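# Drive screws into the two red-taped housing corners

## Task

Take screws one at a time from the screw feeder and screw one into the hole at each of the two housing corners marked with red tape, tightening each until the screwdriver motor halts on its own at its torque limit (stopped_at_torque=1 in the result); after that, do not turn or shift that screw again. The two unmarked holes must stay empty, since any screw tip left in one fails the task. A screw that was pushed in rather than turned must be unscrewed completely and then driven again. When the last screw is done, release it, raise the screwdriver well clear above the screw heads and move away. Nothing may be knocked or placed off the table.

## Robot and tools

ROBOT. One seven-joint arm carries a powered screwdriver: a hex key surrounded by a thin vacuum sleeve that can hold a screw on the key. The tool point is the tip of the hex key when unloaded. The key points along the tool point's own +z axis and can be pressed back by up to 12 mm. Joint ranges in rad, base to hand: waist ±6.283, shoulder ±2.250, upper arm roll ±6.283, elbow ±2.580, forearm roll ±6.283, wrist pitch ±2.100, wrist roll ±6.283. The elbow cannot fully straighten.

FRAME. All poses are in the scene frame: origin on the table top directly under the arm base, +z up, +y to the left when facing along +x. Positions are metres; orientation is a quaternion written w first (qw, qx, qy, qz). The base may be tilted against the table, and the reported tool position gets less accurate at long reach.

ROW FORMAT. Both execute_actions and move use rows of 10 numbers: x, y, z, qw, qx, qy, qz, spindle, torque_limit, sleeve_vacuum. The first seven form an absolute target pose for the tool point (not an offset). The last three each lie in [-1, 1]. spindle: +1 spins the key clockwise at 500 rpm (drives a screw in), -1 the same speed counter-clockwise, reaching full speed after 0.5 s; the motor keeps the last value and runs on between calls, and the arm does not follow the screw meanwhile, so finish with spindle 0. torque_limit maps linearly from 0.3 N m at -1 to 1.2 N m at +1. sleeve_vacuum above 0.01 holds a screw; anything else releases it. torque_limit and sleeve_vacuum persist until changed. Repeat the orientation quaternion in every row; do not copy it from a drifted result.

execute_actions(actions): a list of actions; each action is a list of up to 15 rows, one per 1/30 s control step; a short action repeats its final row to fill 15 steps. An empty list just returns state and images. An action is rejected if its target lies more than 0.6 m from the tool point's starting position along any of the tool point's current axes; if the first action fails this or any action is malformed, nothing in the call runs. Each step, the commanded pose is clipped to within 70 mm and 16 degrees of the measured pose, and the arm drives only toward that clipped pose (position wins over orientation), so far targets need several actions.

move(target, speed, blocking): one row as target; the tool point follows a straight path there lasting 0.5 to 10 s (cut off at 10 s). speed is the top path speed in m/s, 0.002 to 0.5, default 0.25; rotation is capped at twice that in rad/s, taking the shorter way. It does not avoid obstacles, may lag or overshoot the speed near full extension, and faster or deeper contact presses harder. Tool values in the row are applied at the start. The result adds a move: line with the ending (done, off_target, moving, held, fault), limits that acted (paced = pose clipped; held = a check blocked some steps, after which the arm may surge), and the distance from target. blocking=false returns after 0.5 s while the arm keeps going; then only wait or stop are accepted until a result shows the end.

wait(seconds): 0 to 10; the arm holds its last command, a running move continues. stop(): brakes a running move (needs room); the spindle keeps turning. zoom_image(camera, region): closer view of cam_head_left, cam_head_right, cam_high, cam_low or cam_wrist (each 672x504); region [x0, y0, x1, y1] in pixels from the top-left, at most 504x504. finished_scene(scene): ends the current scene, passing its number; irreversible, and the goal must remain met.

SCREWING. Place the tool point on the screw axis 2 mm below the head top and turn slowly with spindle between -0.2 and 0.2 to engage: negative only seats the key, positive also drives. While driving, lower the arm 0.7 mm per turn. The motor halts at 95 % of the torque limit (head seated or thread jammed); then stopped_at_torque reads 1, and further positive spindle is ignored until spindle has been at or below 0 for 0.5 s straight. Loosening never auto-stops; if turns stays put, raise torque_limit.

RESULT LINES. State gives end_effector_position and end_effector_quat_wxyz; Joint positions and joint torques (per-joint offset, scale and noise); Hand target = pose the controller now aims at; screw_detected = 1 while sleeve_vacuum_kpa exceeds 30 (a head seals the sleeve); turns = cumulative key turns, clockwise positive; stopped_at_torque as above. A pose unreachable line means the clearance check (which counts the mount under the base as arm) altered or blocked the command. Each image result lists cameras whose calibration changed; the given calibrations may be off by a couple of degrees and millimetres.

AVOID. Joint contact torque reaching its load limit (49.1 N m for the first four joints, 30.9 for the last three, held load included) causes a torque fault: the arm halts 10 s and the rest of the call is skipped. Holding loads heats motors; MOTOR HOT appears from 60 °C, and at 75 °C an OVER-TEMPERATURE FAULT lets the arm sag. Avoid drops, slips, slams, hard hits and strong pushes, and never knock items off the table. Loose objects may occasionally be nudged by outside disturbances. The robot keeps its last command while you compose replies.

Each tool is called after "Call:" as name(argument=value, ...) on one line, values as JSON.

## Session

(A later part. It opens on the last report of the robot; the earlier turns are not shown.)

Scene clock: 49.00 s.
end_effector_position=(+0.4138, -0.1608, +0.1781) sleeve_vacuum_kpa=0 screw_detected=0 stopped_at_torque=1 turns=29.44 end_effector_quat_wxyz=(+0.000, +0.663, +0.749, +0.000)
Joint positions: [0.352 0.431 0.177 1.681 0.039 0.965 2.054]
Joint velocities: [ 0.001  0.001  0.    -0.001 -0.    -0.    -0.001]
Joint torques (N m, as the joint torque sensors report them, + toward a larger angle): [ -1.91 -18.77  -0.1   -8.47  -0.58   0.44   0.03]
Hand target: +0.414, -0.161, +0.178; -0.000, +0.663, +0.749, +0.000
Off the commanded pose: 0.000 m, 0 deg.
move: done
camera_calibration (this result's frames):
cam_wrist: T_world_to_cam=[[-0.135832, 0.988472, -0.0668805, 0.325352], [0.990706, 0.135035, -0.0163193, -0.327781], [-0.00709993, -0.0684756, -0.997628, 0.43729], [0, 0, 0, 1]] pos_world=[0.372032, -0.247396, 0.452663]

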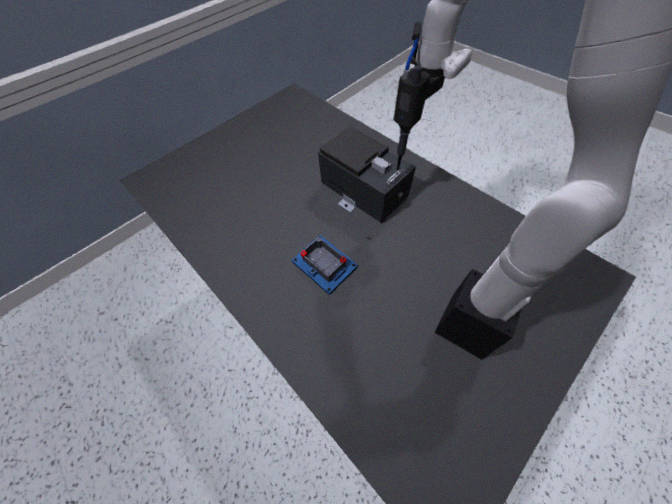

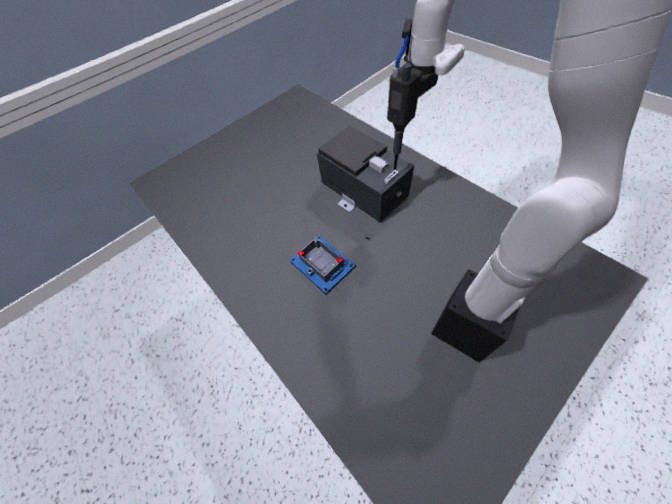

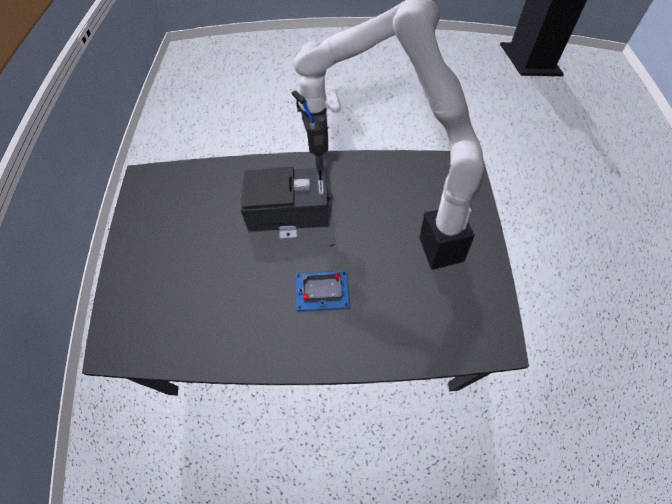

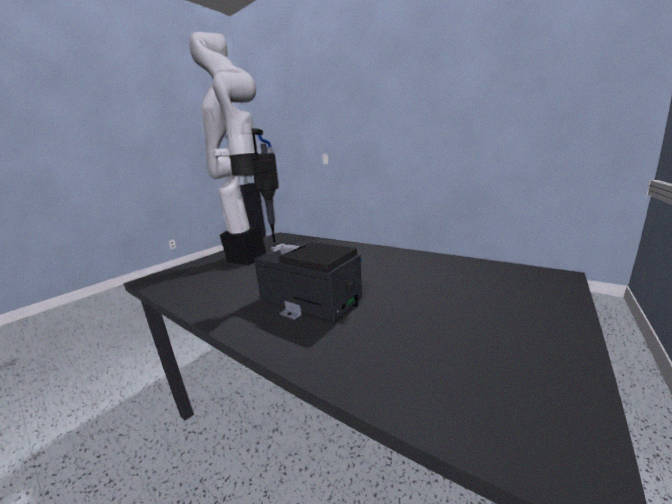

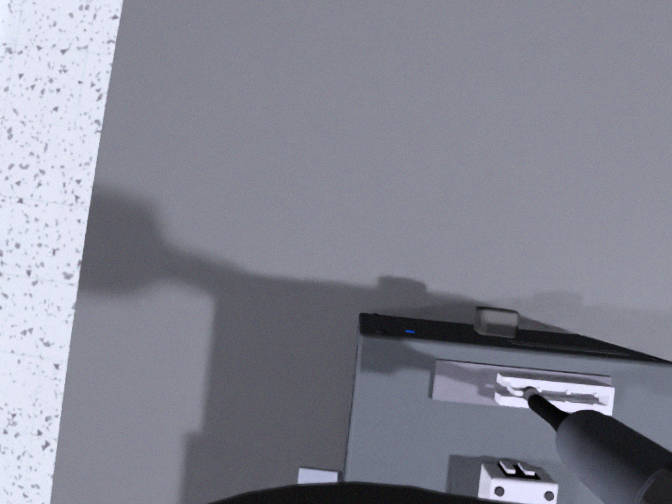

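Call:
execute_actions(actions=[[[0.4132,-0.1603,0.175,0,0.663,0.749,0,-0.15,0,1]],[[0.413,-0.1603,0.173,0,0.663,0.749,0,-0.15,0,1]],[[0.4128,-0.1603,0.171,0,0.663,0.749,0,-0.15,0,1]],[[0.4126,-0.1603,0.1695,0,0.663,0.749,0,-0.15,0,1]],[[0.4126,-0.1603,0.1695,0,0.663,0.749,0,0,0,1]]])

Call:
zoom_image(camera="cam_wrist", region=[490,360,570,420])

Scene clock: 51.90 s.
end_effector_position=(+0.4126, -0.1603, +0.1695) sleeve_vacuum_kpa=14 screw_detected=0 stopped_at_torque=1 turns=26.96 end_effector_quat_wxyz=(-0.000, +0.663, +0.749, -0.000)
Joint positions: [0.354 0.441 0.176 1.697 0.038 0.939 2.055]
Joint velocities: [-0.     0.     0.    -0.001 -0.001  0.    -0.   ]
Joint torques (N m, as the joint torque sensors report them, + toward a larger angle): [ -1.83 -18.72  -0.05  -8.43  -0.57   0.49   0.02]
Hand target: +0.413, -0.160, +0.169; -0.000, +0.663, +0.749, +0.000
Off the commanded pose: 0.000 m, 0 deg.
camera_calibration (this result's frames):
cam_wrist: T_world_to_cam=[[-0.135667, 0.988493, -0.066909, 0.324109], [0.990728, 0.134855, -0.0165262, -0.326802], [-0.00731304, -0.0685307, -0.997622, 0.42883], [0, 0, 0, 1]] pos_world=[0.370879, -0.246921, 0.444096]

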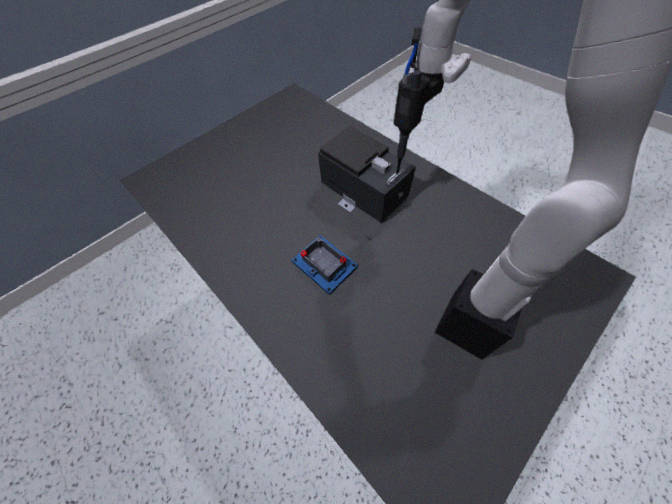

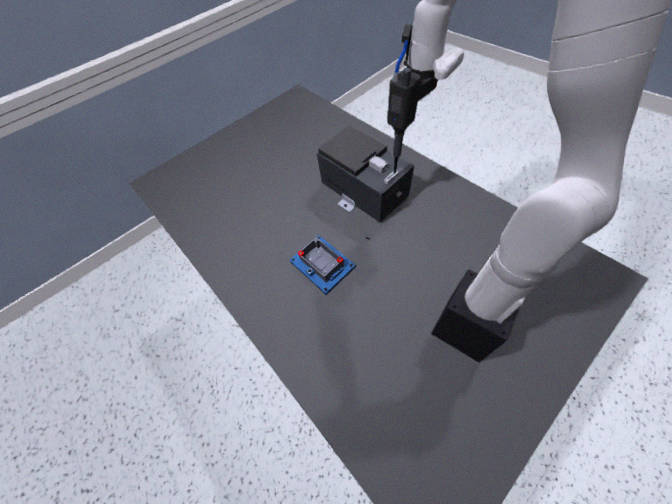

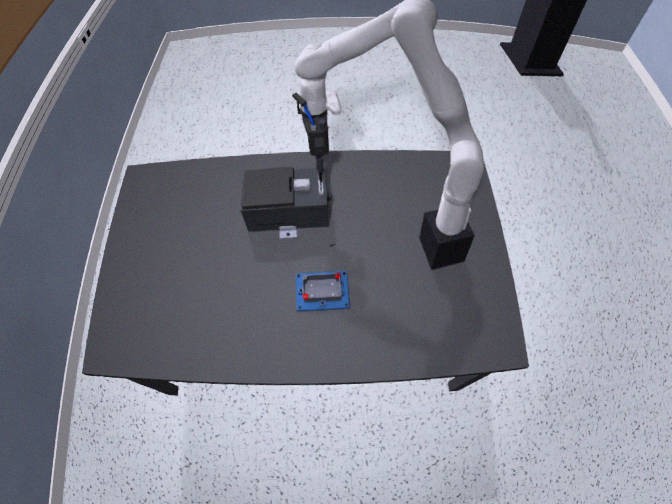

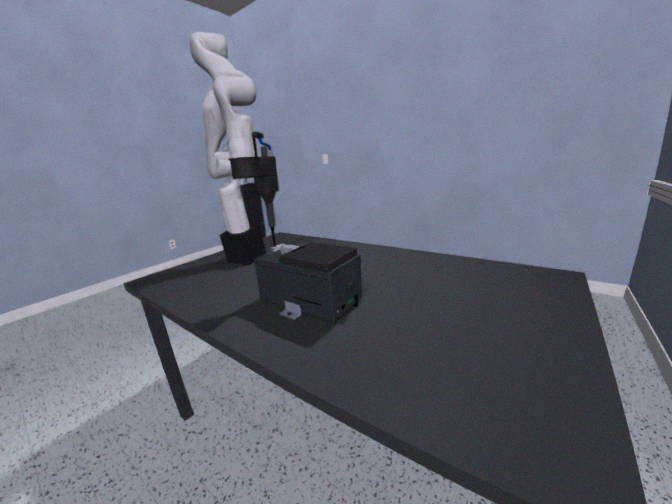

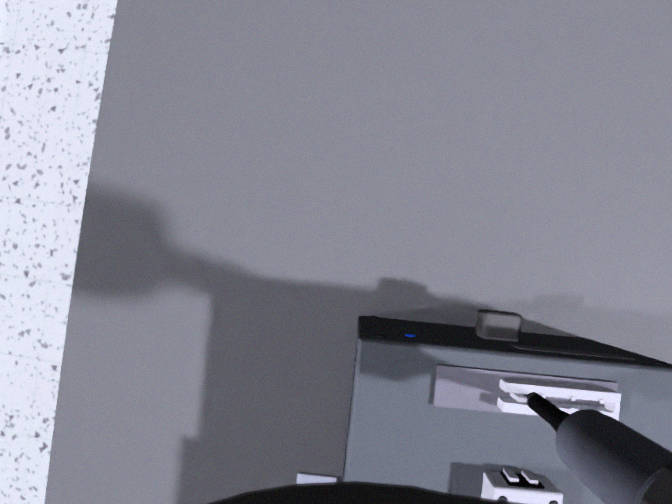

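Region (490, 360, 570, 420) of cam_wrist's 672x504 image, scaled by 6.300; it fills the top 378 rows of this view, and the rest is white.

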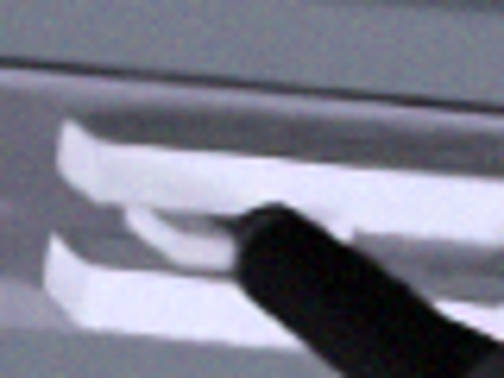

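No contact yet, centred.

Call:
execute_actions(actions=[[[0.4126,-0.1603,0.1685,0,0.663,0.749,0,-0.15,0,1]],[[0.4125,-0.1603,0.1675,0,0.663,0.749,0,-0.15,0,1]],[[0.4124,-0.1603,0.1665,0,0.663,0.749,0,-0.15,0,1]],[[0.4123,-0.1603,0.166,0,0.663,0.749,0,-0.15,0,1]],[[0.4123,-0.1603,0.166,0,0.663,0.749,0,0,0,1]]])

Call:
zoom_image(camera="cam_wrist", region=[490,360,570,420])

Scene clock: 54.90 s.
end_effector_position=(+0.4134, -0.1604, +0.1673) sleeve_vacuum_kpa=14 screw_detected=0 stopped_at_torque=1 turns=24.49 end_effector_quat_wxyz=(+0.001, +0.663, +0.749, +0.001)
Joint positions: [0.355 0.443 0.176 1.702 0.037 0.929 2.056]
Joint velocities: [-0.001  0.     0.001  0.001 -0.     0.     0.   ]
Joint torques (N m, as the joint torque sensors report them, + toward a larger angle): [ -1.78 -17.01   0.07  -7.72  -0.29   0.3    0.02]
Hand target: +0.412, -0.160, +0.166; +0.000, +0.663, +0.749, -0.000
Off the commanded pose: 0.002 m, 0 deg.
camera_calibration (this result's frames):
cam_wrist: T_world_to_cam=[[-0.135344, 0.988486, -0.0676646, 0.324141], [0.99079, 0.134735, -0.0134967, -0.328221], [-0.00422448, -0.0688681, -0.997617, 0.425319], [0, 0, 0, 1]] pos_world=[0.370865, -0.246894, 0.441808]

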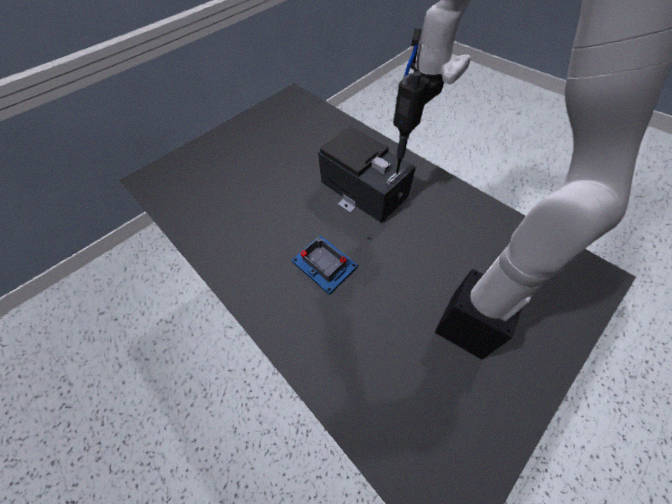

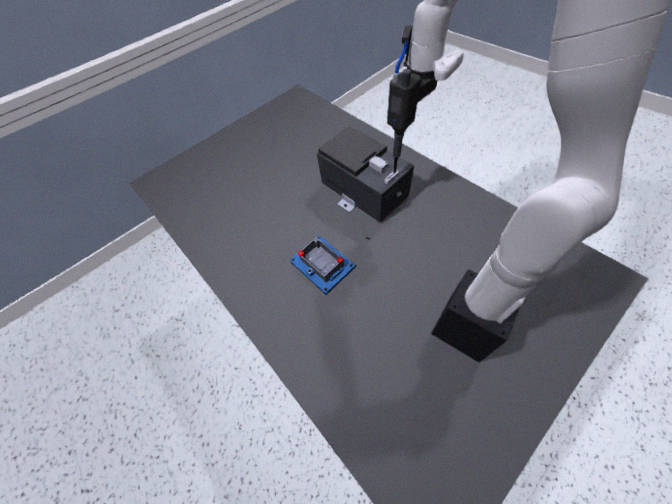

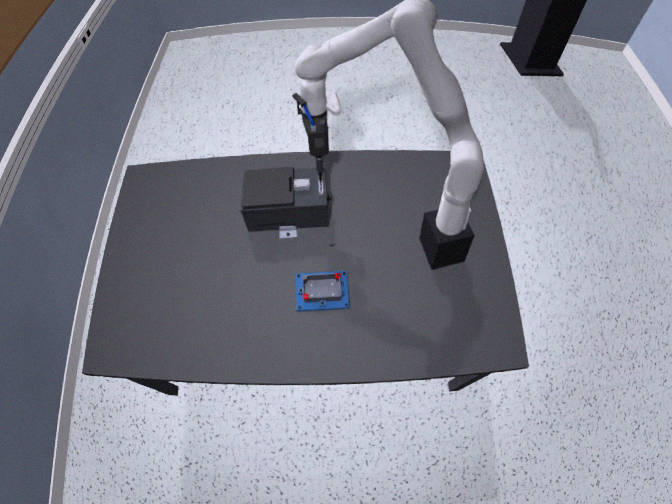

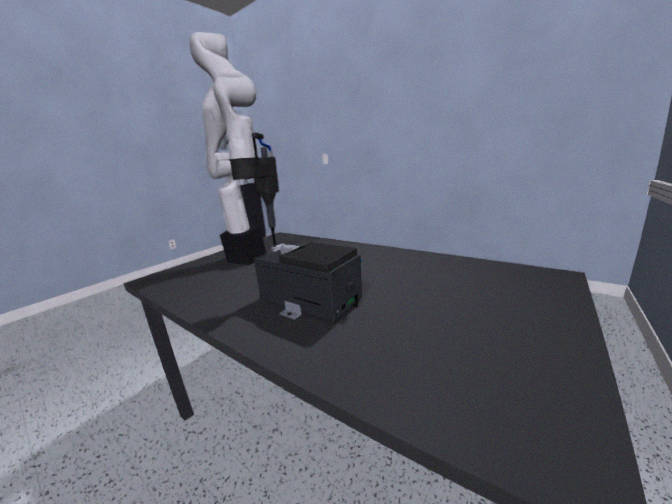

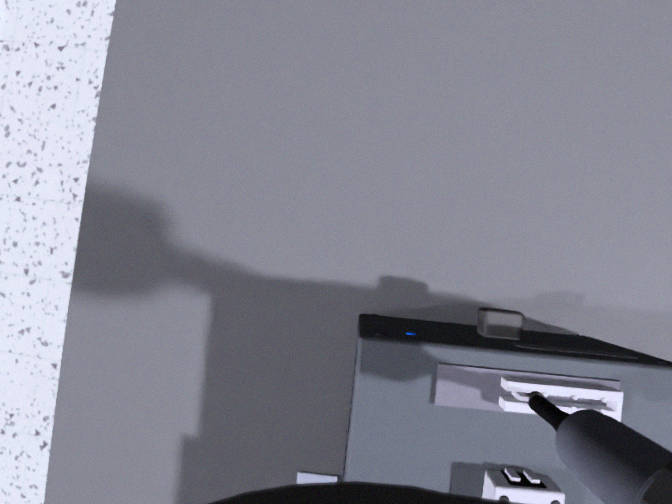

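Region (490, 360, 570, 420) of cam_wrist's 672x504 image, scaled by 6.300; it fills the top 378 rows of this view, and the rest is white.

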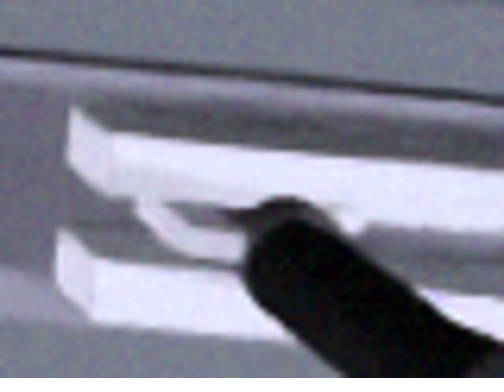

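Call:
execute_actions(actions=[[[0.4123,-0.1603,0.17,0,0.663,0.749,0,0,0,0]],[[0.412,-0.1596,0.17,0,0.663,0.749,0,-0.15,0,0]],[[0.412,-0.1596,0.1685,0,0.663,0.749,0,-0.15,0,1]],[[0.4118,-0.1596,0.1675,0,0.663,0.749,0,-0.15,0,1]],[[0.4116,-0.1596,0.1665,0,0.663,0.749,0,-0.15,0,1]],[[0.4116,-0.1596,0.1665,0,0.663,0.749,0,0,0,1]]])

Call:
zoom_image(camera="cam_wrist", region=[490,360,570,420])

Scene clock: 58.50 s.
end_effector_position=(+0.4125, -0.1594, +0.1670) sleeve_vacuum_kpa=40 screw_detected=1 stopped_at_torque=1 turns=22.02 end_effector_quat_wxyz=(+0.001, +0.663, +0.749, +0.001)
Joint positions: [0.353 0.442 0.177 1.705 0.037 0.928 2.055]
Joint velocities: [ 0.    -0.     0.    -0.    -0.     0.     0.001]
Joint torques (N m, as the joint torque sensors report them, + toward a larger angle): [ -1.62 -18.13   0.19  -7.89  -0.27   0.61   0.01]
Hand target: +0.412, -0.160, +0.167; +0.000, +0.663, +0.749, -0.000
Off the commanded pose: 0.001 m, 0 deg.
camera_calibration (this result's frames):
cam_wrist: T_world_to_cam=[[-0.13568, 0.988476, -0.0671239, 0.323054], [0.990738, 0.135002, -0.0145573, -0.327192], [-0.00532766, -0.0684774, -0.997638, 0.42564], [0, 0, 0, 1]] pos_world=[0.370261, -0.246012, 0.441557]

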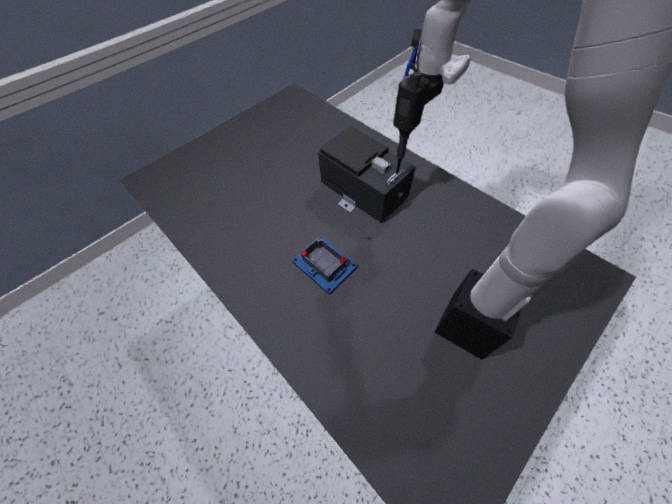

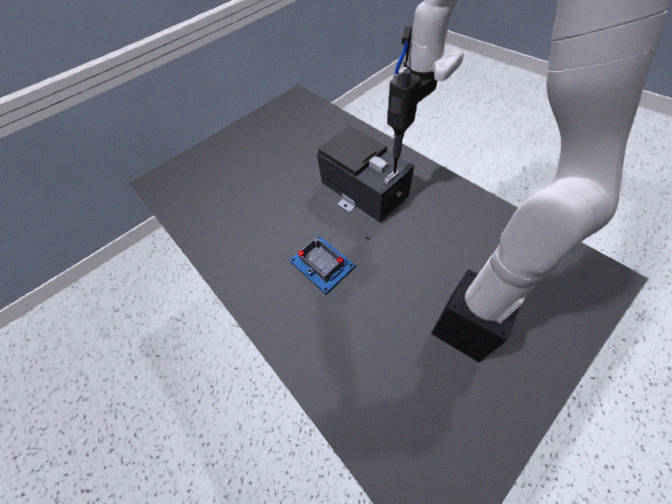

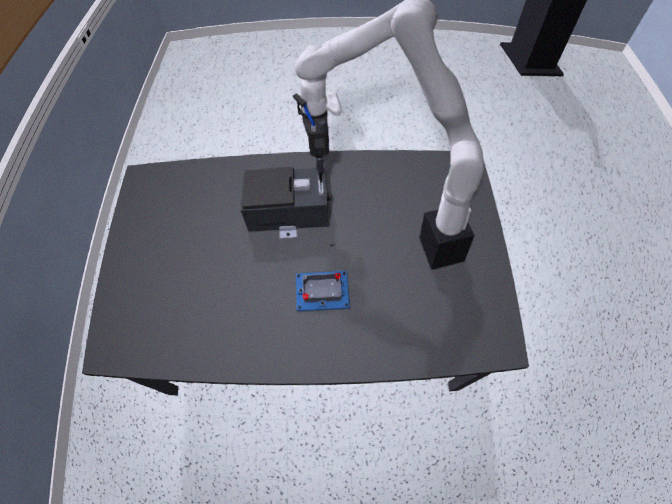

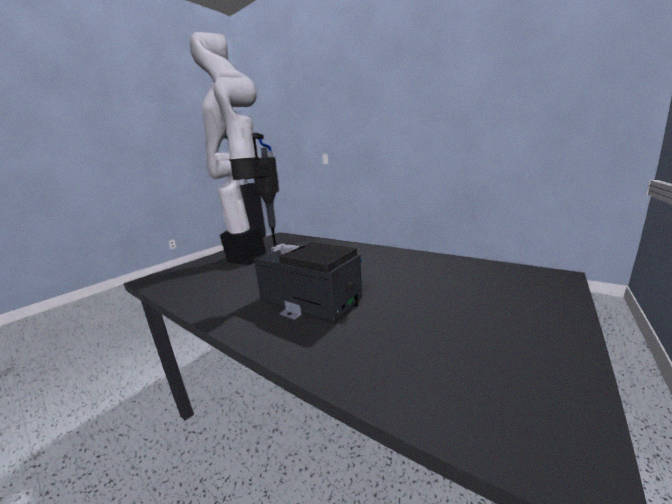

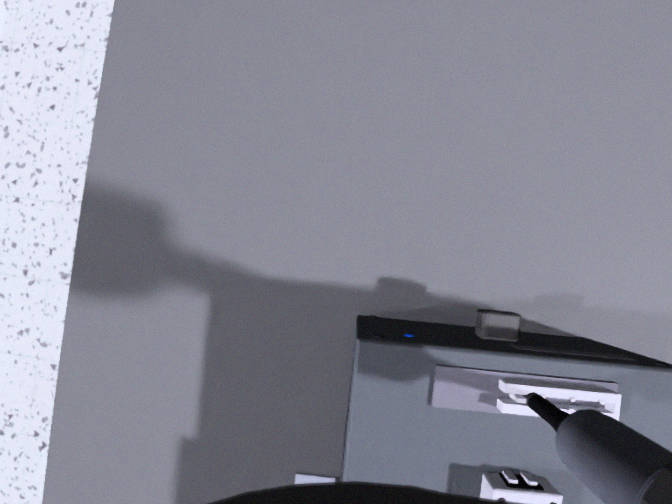

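Region (490, 360, 570, 420) of cam_wrist's 672x504 image, scaled by 6.300; it fills the top 378 rows of this view, and the rest is white.

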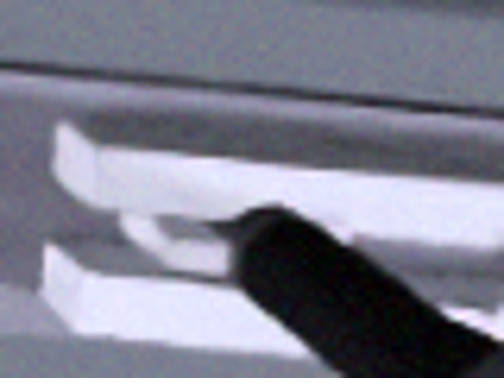

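Call:
move(target=[0.4125,-0.1594,0.21,0,0.663,0.749,0,0,0,1], speed=0.08)

Call:
move(target=[0.45,0.08,0.2,0,0.663,0.749,0,0,0,1])

Call:
move(target=[0.4715,0.1933,0.085,0,0.663,0.749,0,0,0,1], speed=0.15)

Call:
move(target=[0.4715,0.1933,0.08,0,0.663,0.749,0,0,0,1], speed=0.02)

Call:
zoom_image(camera="cam_wrist", region=[470,340,630,460])

Scene clock: 59.93 s.
end_effector_position=(+0.4124, -0.1595, +0.2099) sleeve_vacuum_kpa=39 screw_detected=1 stopped_at_torque=1 turns=22.02 end_effector_quat_wxyz=(-0.000, +0.663, +0.749, -0.000)
Joint positions: [0.337 0.387 0.182 1.638 0.044 1.053 2.047]
Joint velocities: [-0.003 -0.001 -0.001 -0.002  0.001  0.    -0.   ]
Joint torques (N m, as the joint torque sensors report them, + toward a larger angle): [ -1.81 -18.68  -0.19  -9.35  -0.62   0.49   0.  ]
Hand target: +0.412, -0.159, +0.210; +0.000, +0.663, +0.749, -0.000
Off the commanded pose: 0.000 m, 0 deg.
move: done
camera_calibration (this result's frames):
cam_wrist: T_world_to_cam=[[-0.135359, 0.988527, -0.0670245, 0.325887], [0.990768, 0.13453, -0.0167495, -0.326041], [-0.0075405, -0.0686729, -0.997611, 0.469284], [0, 0, 0, 1]] pos_world=[0.370681, -0.246059, 0.484545]

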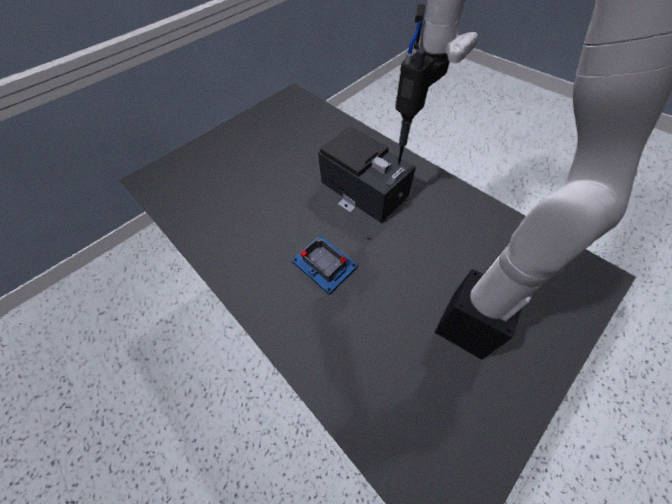

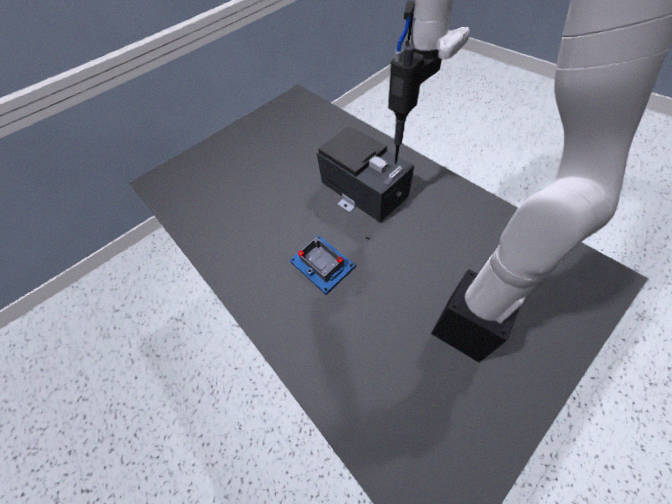

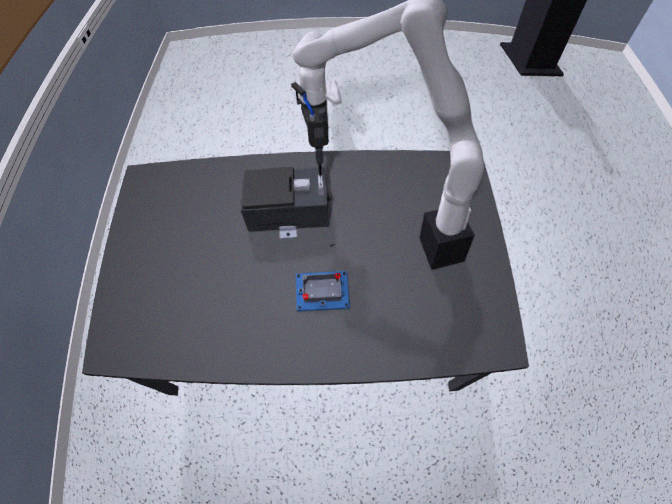

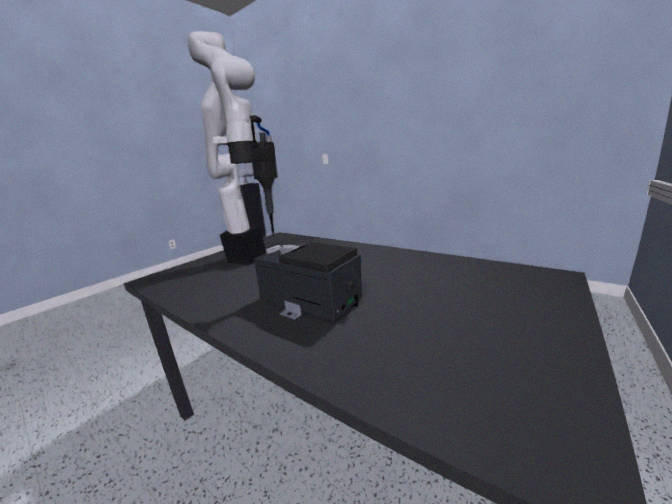

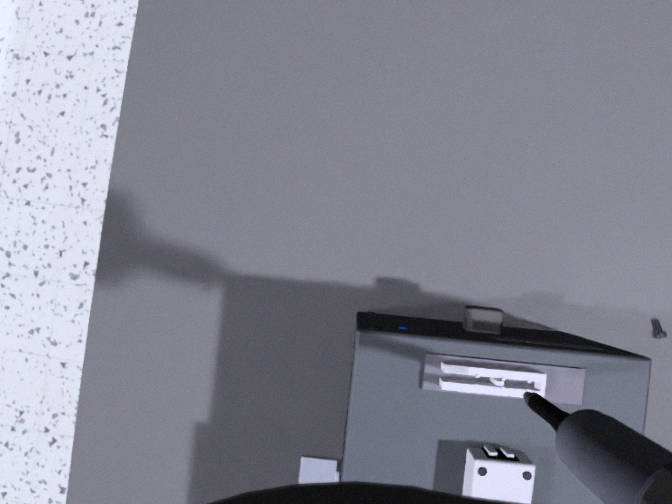

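Scene clock: 61.30 s.
end_effector_position=(+0.4512, +0.0791, +0.2001) sleeve_vacuum_kpa=39 screw_detected=1 stopped_at_torque=1 turns=22.02 end_effector_quat_wxyz=(+0.000, +0.663, +0.748, +0.000)
Joint positions: [-0.141  0.448  0.098  1.671  0.1    1.021  1.459]
Joint velocities: [-0.006  0.005 -0.008 -0.     0.003  0.001 -0.004]
Joint torques (N m, as the joint torque sensors report them, + toward a larger angle): [ -2.21 -18.71  -0.54  -9.36  -0.76   0.01  -0.11]
Hand target: +0.451, +0.080, +0.200; +0.000, +0.663, +0.749, +0.000
Off the commanded pose: 0.002 m, 0 deg.
move: done
camera_calibration (this result's frames):
cam_wrist: T_world_to_cam=[[-0.134302, 0.988667, -0.0670898, 0.0941768], [0.990921, 0.133569, -0.015311, -0.397088], [-0.00617635, -0.068537, -0.997629, 0.475556], [0, 0, 0, 1]] pos_world=[0.409069, -0.0074777, 0.474667]

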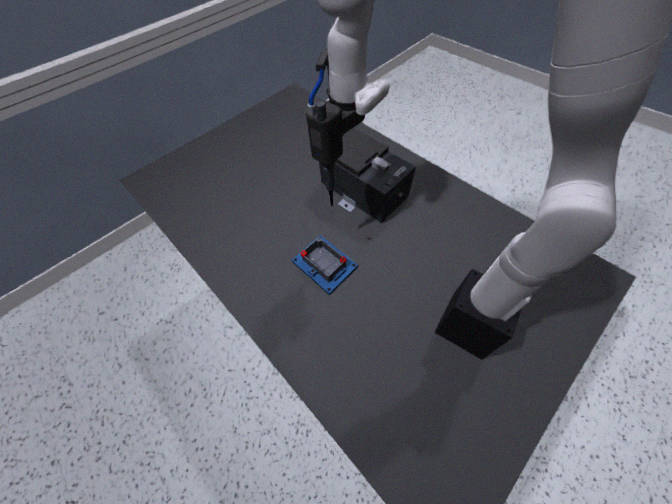

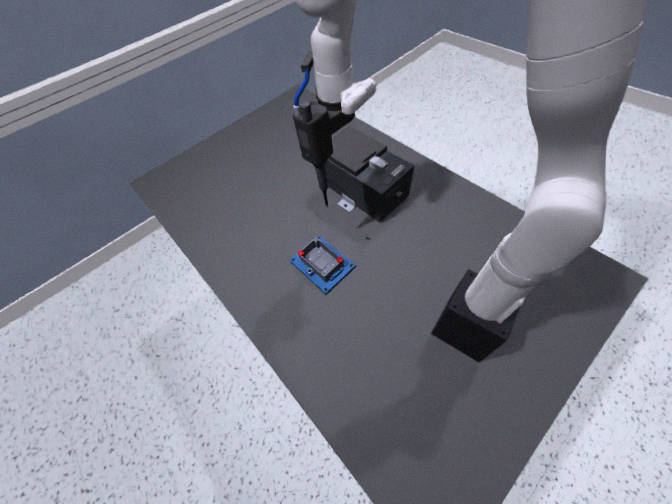

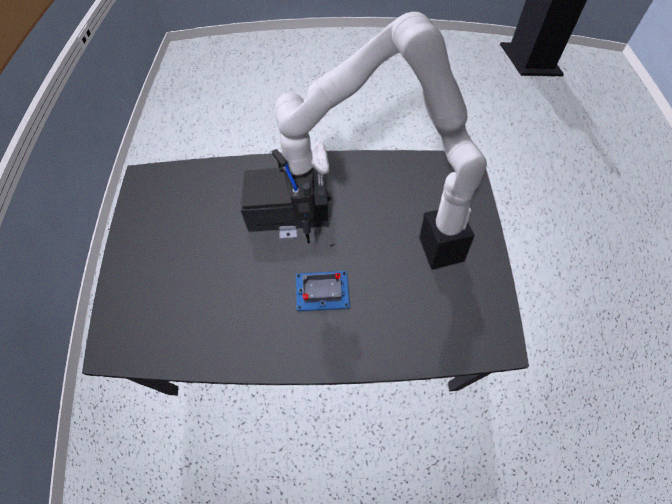

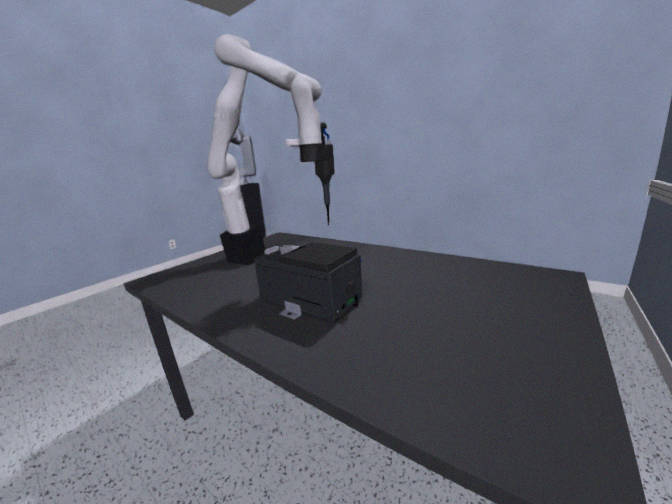

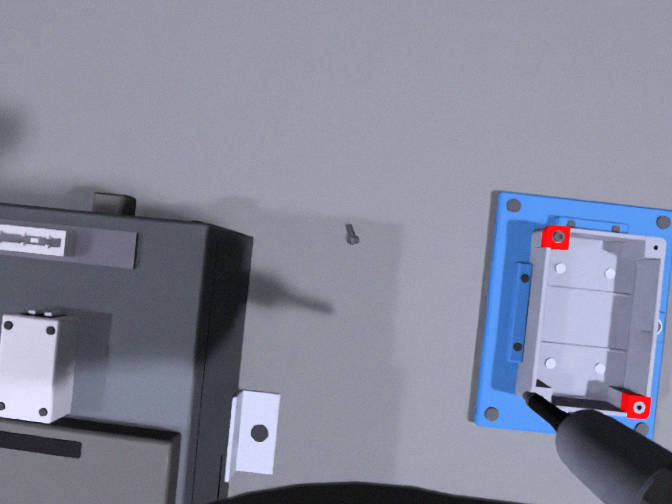

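Scene clock: 62.73 s.
end_effector_position=(+0.4723, +0.1933, +0.0854) sleeve_vacuum_kpa=39 screw_detected=1 stopped_at_torque=1 turns=22.02 end_effector_quat_wxyz=(-0.000, +0.663, +0.749, +0.000)
Joint positions: [-0.308  0.728  0.079  1.646  0.101  0.791  1.245]
Joint velocities: [-0.002  0.006 -0.002 -0.002  0.001  0.001 -0.002]
Joint torques (N m, as the joint torque sensors report them, + toward a larger angle): [ -2.49 -22.13  -0.87  -7.95  -0.52  -0.21   0.04]
Hand target: +0.472, +0.193, +0.085; -0.000, +0.663, +0.749, +0.000
Off the commanded pose: 0.001 m, 0 deg.
move: done
camera_calibration (this result's frames):
cam_wrist: T_world_to_cam=[[-0.135496, 0.98856, -0.0662516, -0.0231486], [0.990756, 0.13474, -0.0157622, -0.435072], [-0.00665512, -0.0677748, -0.997678, 0.369163], [0, 0, 0, 1]] pos_world=[0.43037, 0.106526, 0.359915]

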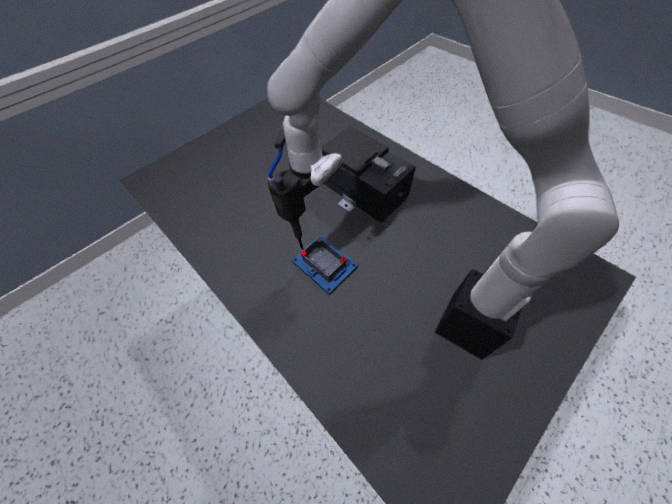

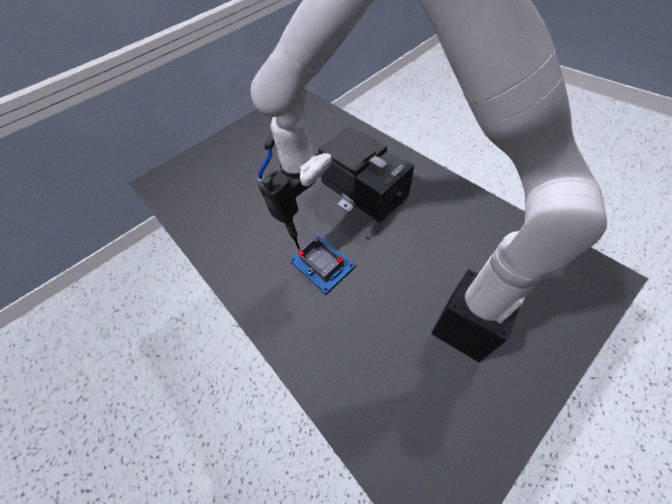

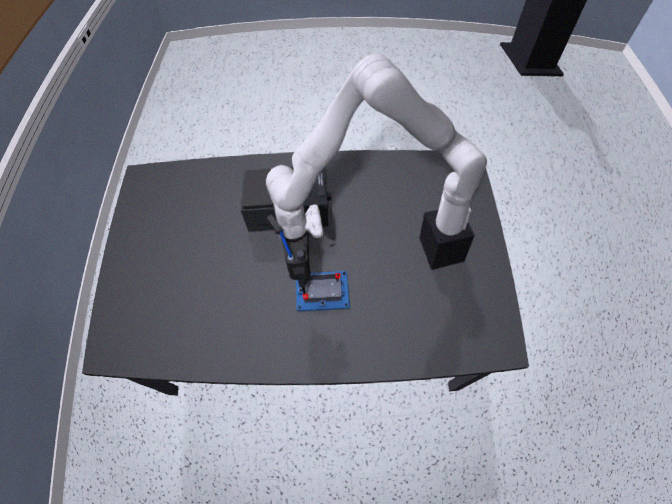

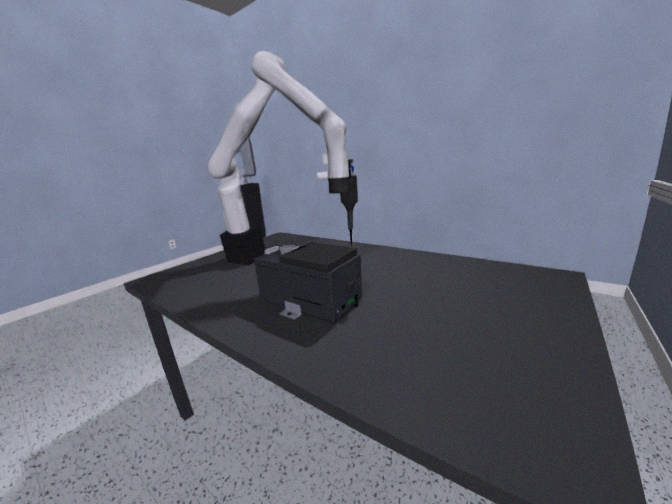

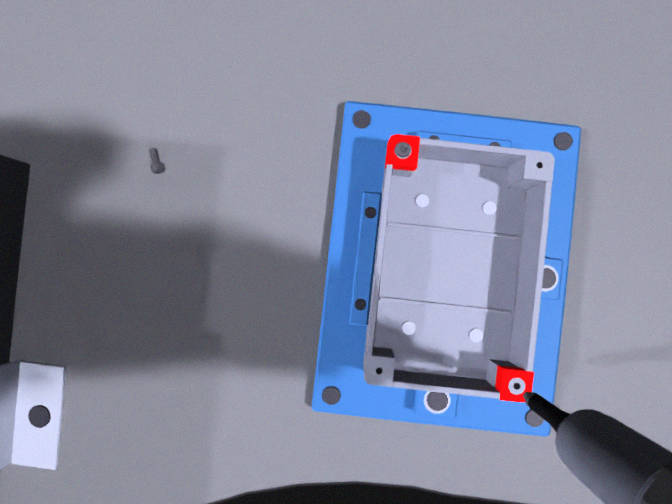

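Scene clock: 63.43 s.
end_effector_position=(+0.4715, +0.1933, +0.0800) sleeve_vacuum_kpa=39 screw_detected=1 stopped_at_torque=1 turns=22.02 end_effector_quat_wxyz=(-0.000, +0.663, +0.749, +0.000)
Joint positions: [-0.308  0.737  0.08   1.652  0.102  0.778  1.243]
Joint velocities: [-0.001  0.     0.    -0.     0.001 -0.    -0.   ]
Joint torques (N m, as the joint torque sensors report them, + toward a larger angle): [ -2.77 -22.23  -0.58  -7.97  -0.56  -0.32   0.07]
Hand target: +0.472, +0.193, +0.080; -0.000, +0.663, +0.749, +0.000
Off the commanded pose: 0.000 m, 0 deg.
move: done
camera_calibration (this result's frames):
cam_wrist: T_world_to_cam=[[-0.135672, 0.988494, -0.0668854, -0.0234287], [0.990727, 0.134863, -0.0164792, -0.434346], [-0.00726922, -0.0685009, -0.997625, 0.364209], [0, 0, 0, 1]] pos_world=[0.429788, 0.106685, 0.354619]

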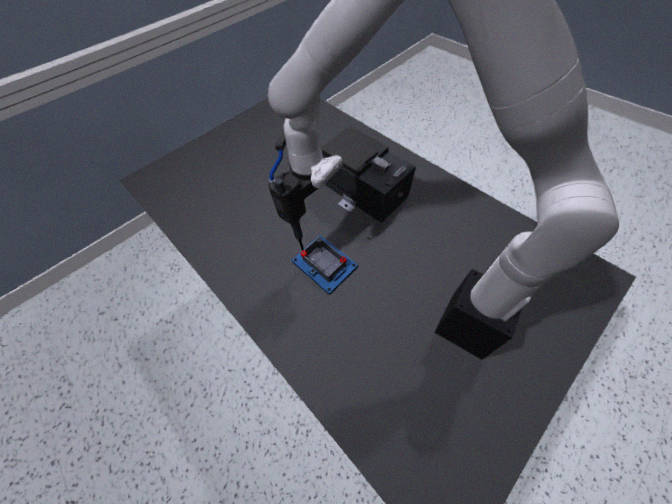

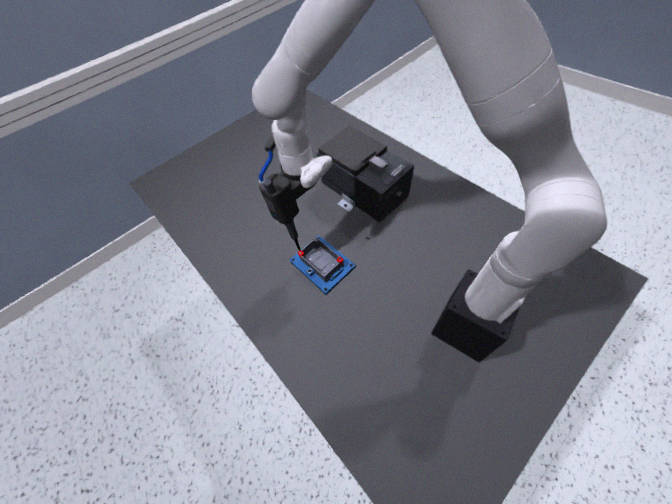

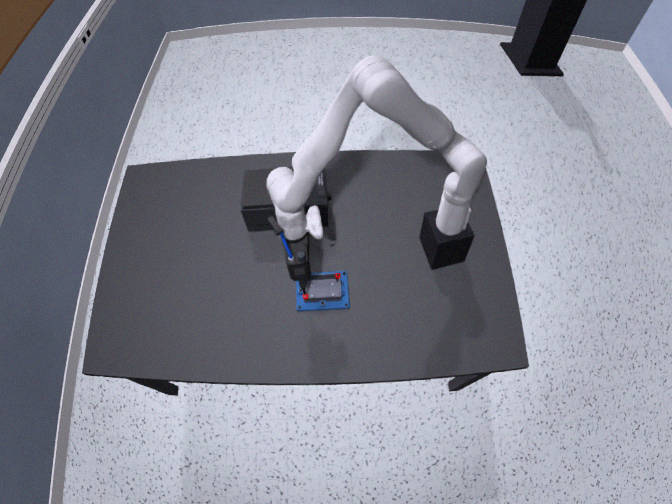

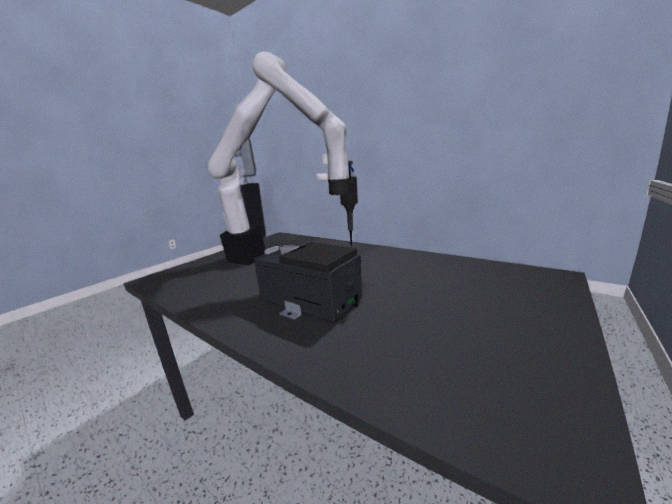

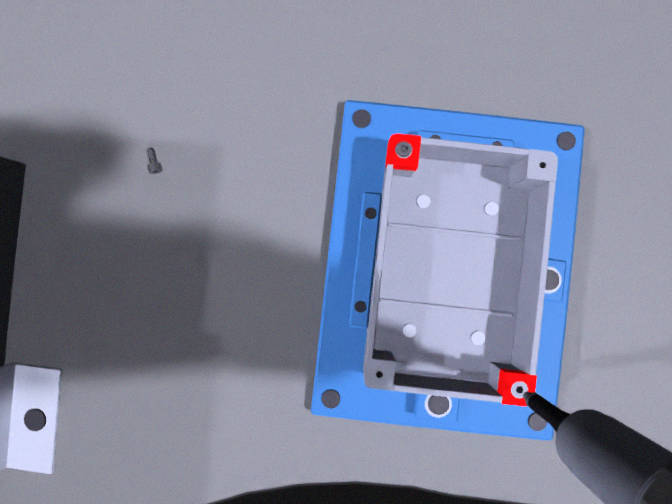

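Region (470, 340, 630, 460) of cam_wrist's 672x504 image, scaled by 3.150; it fills the top 378 rows of this view, and the rest is white.

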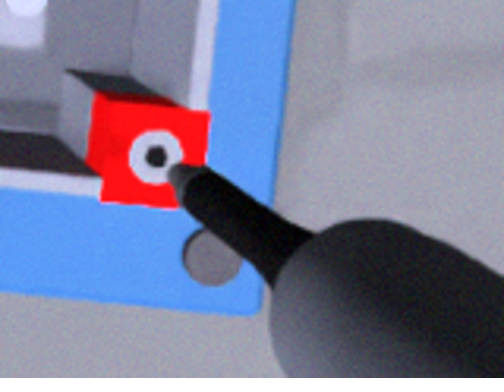

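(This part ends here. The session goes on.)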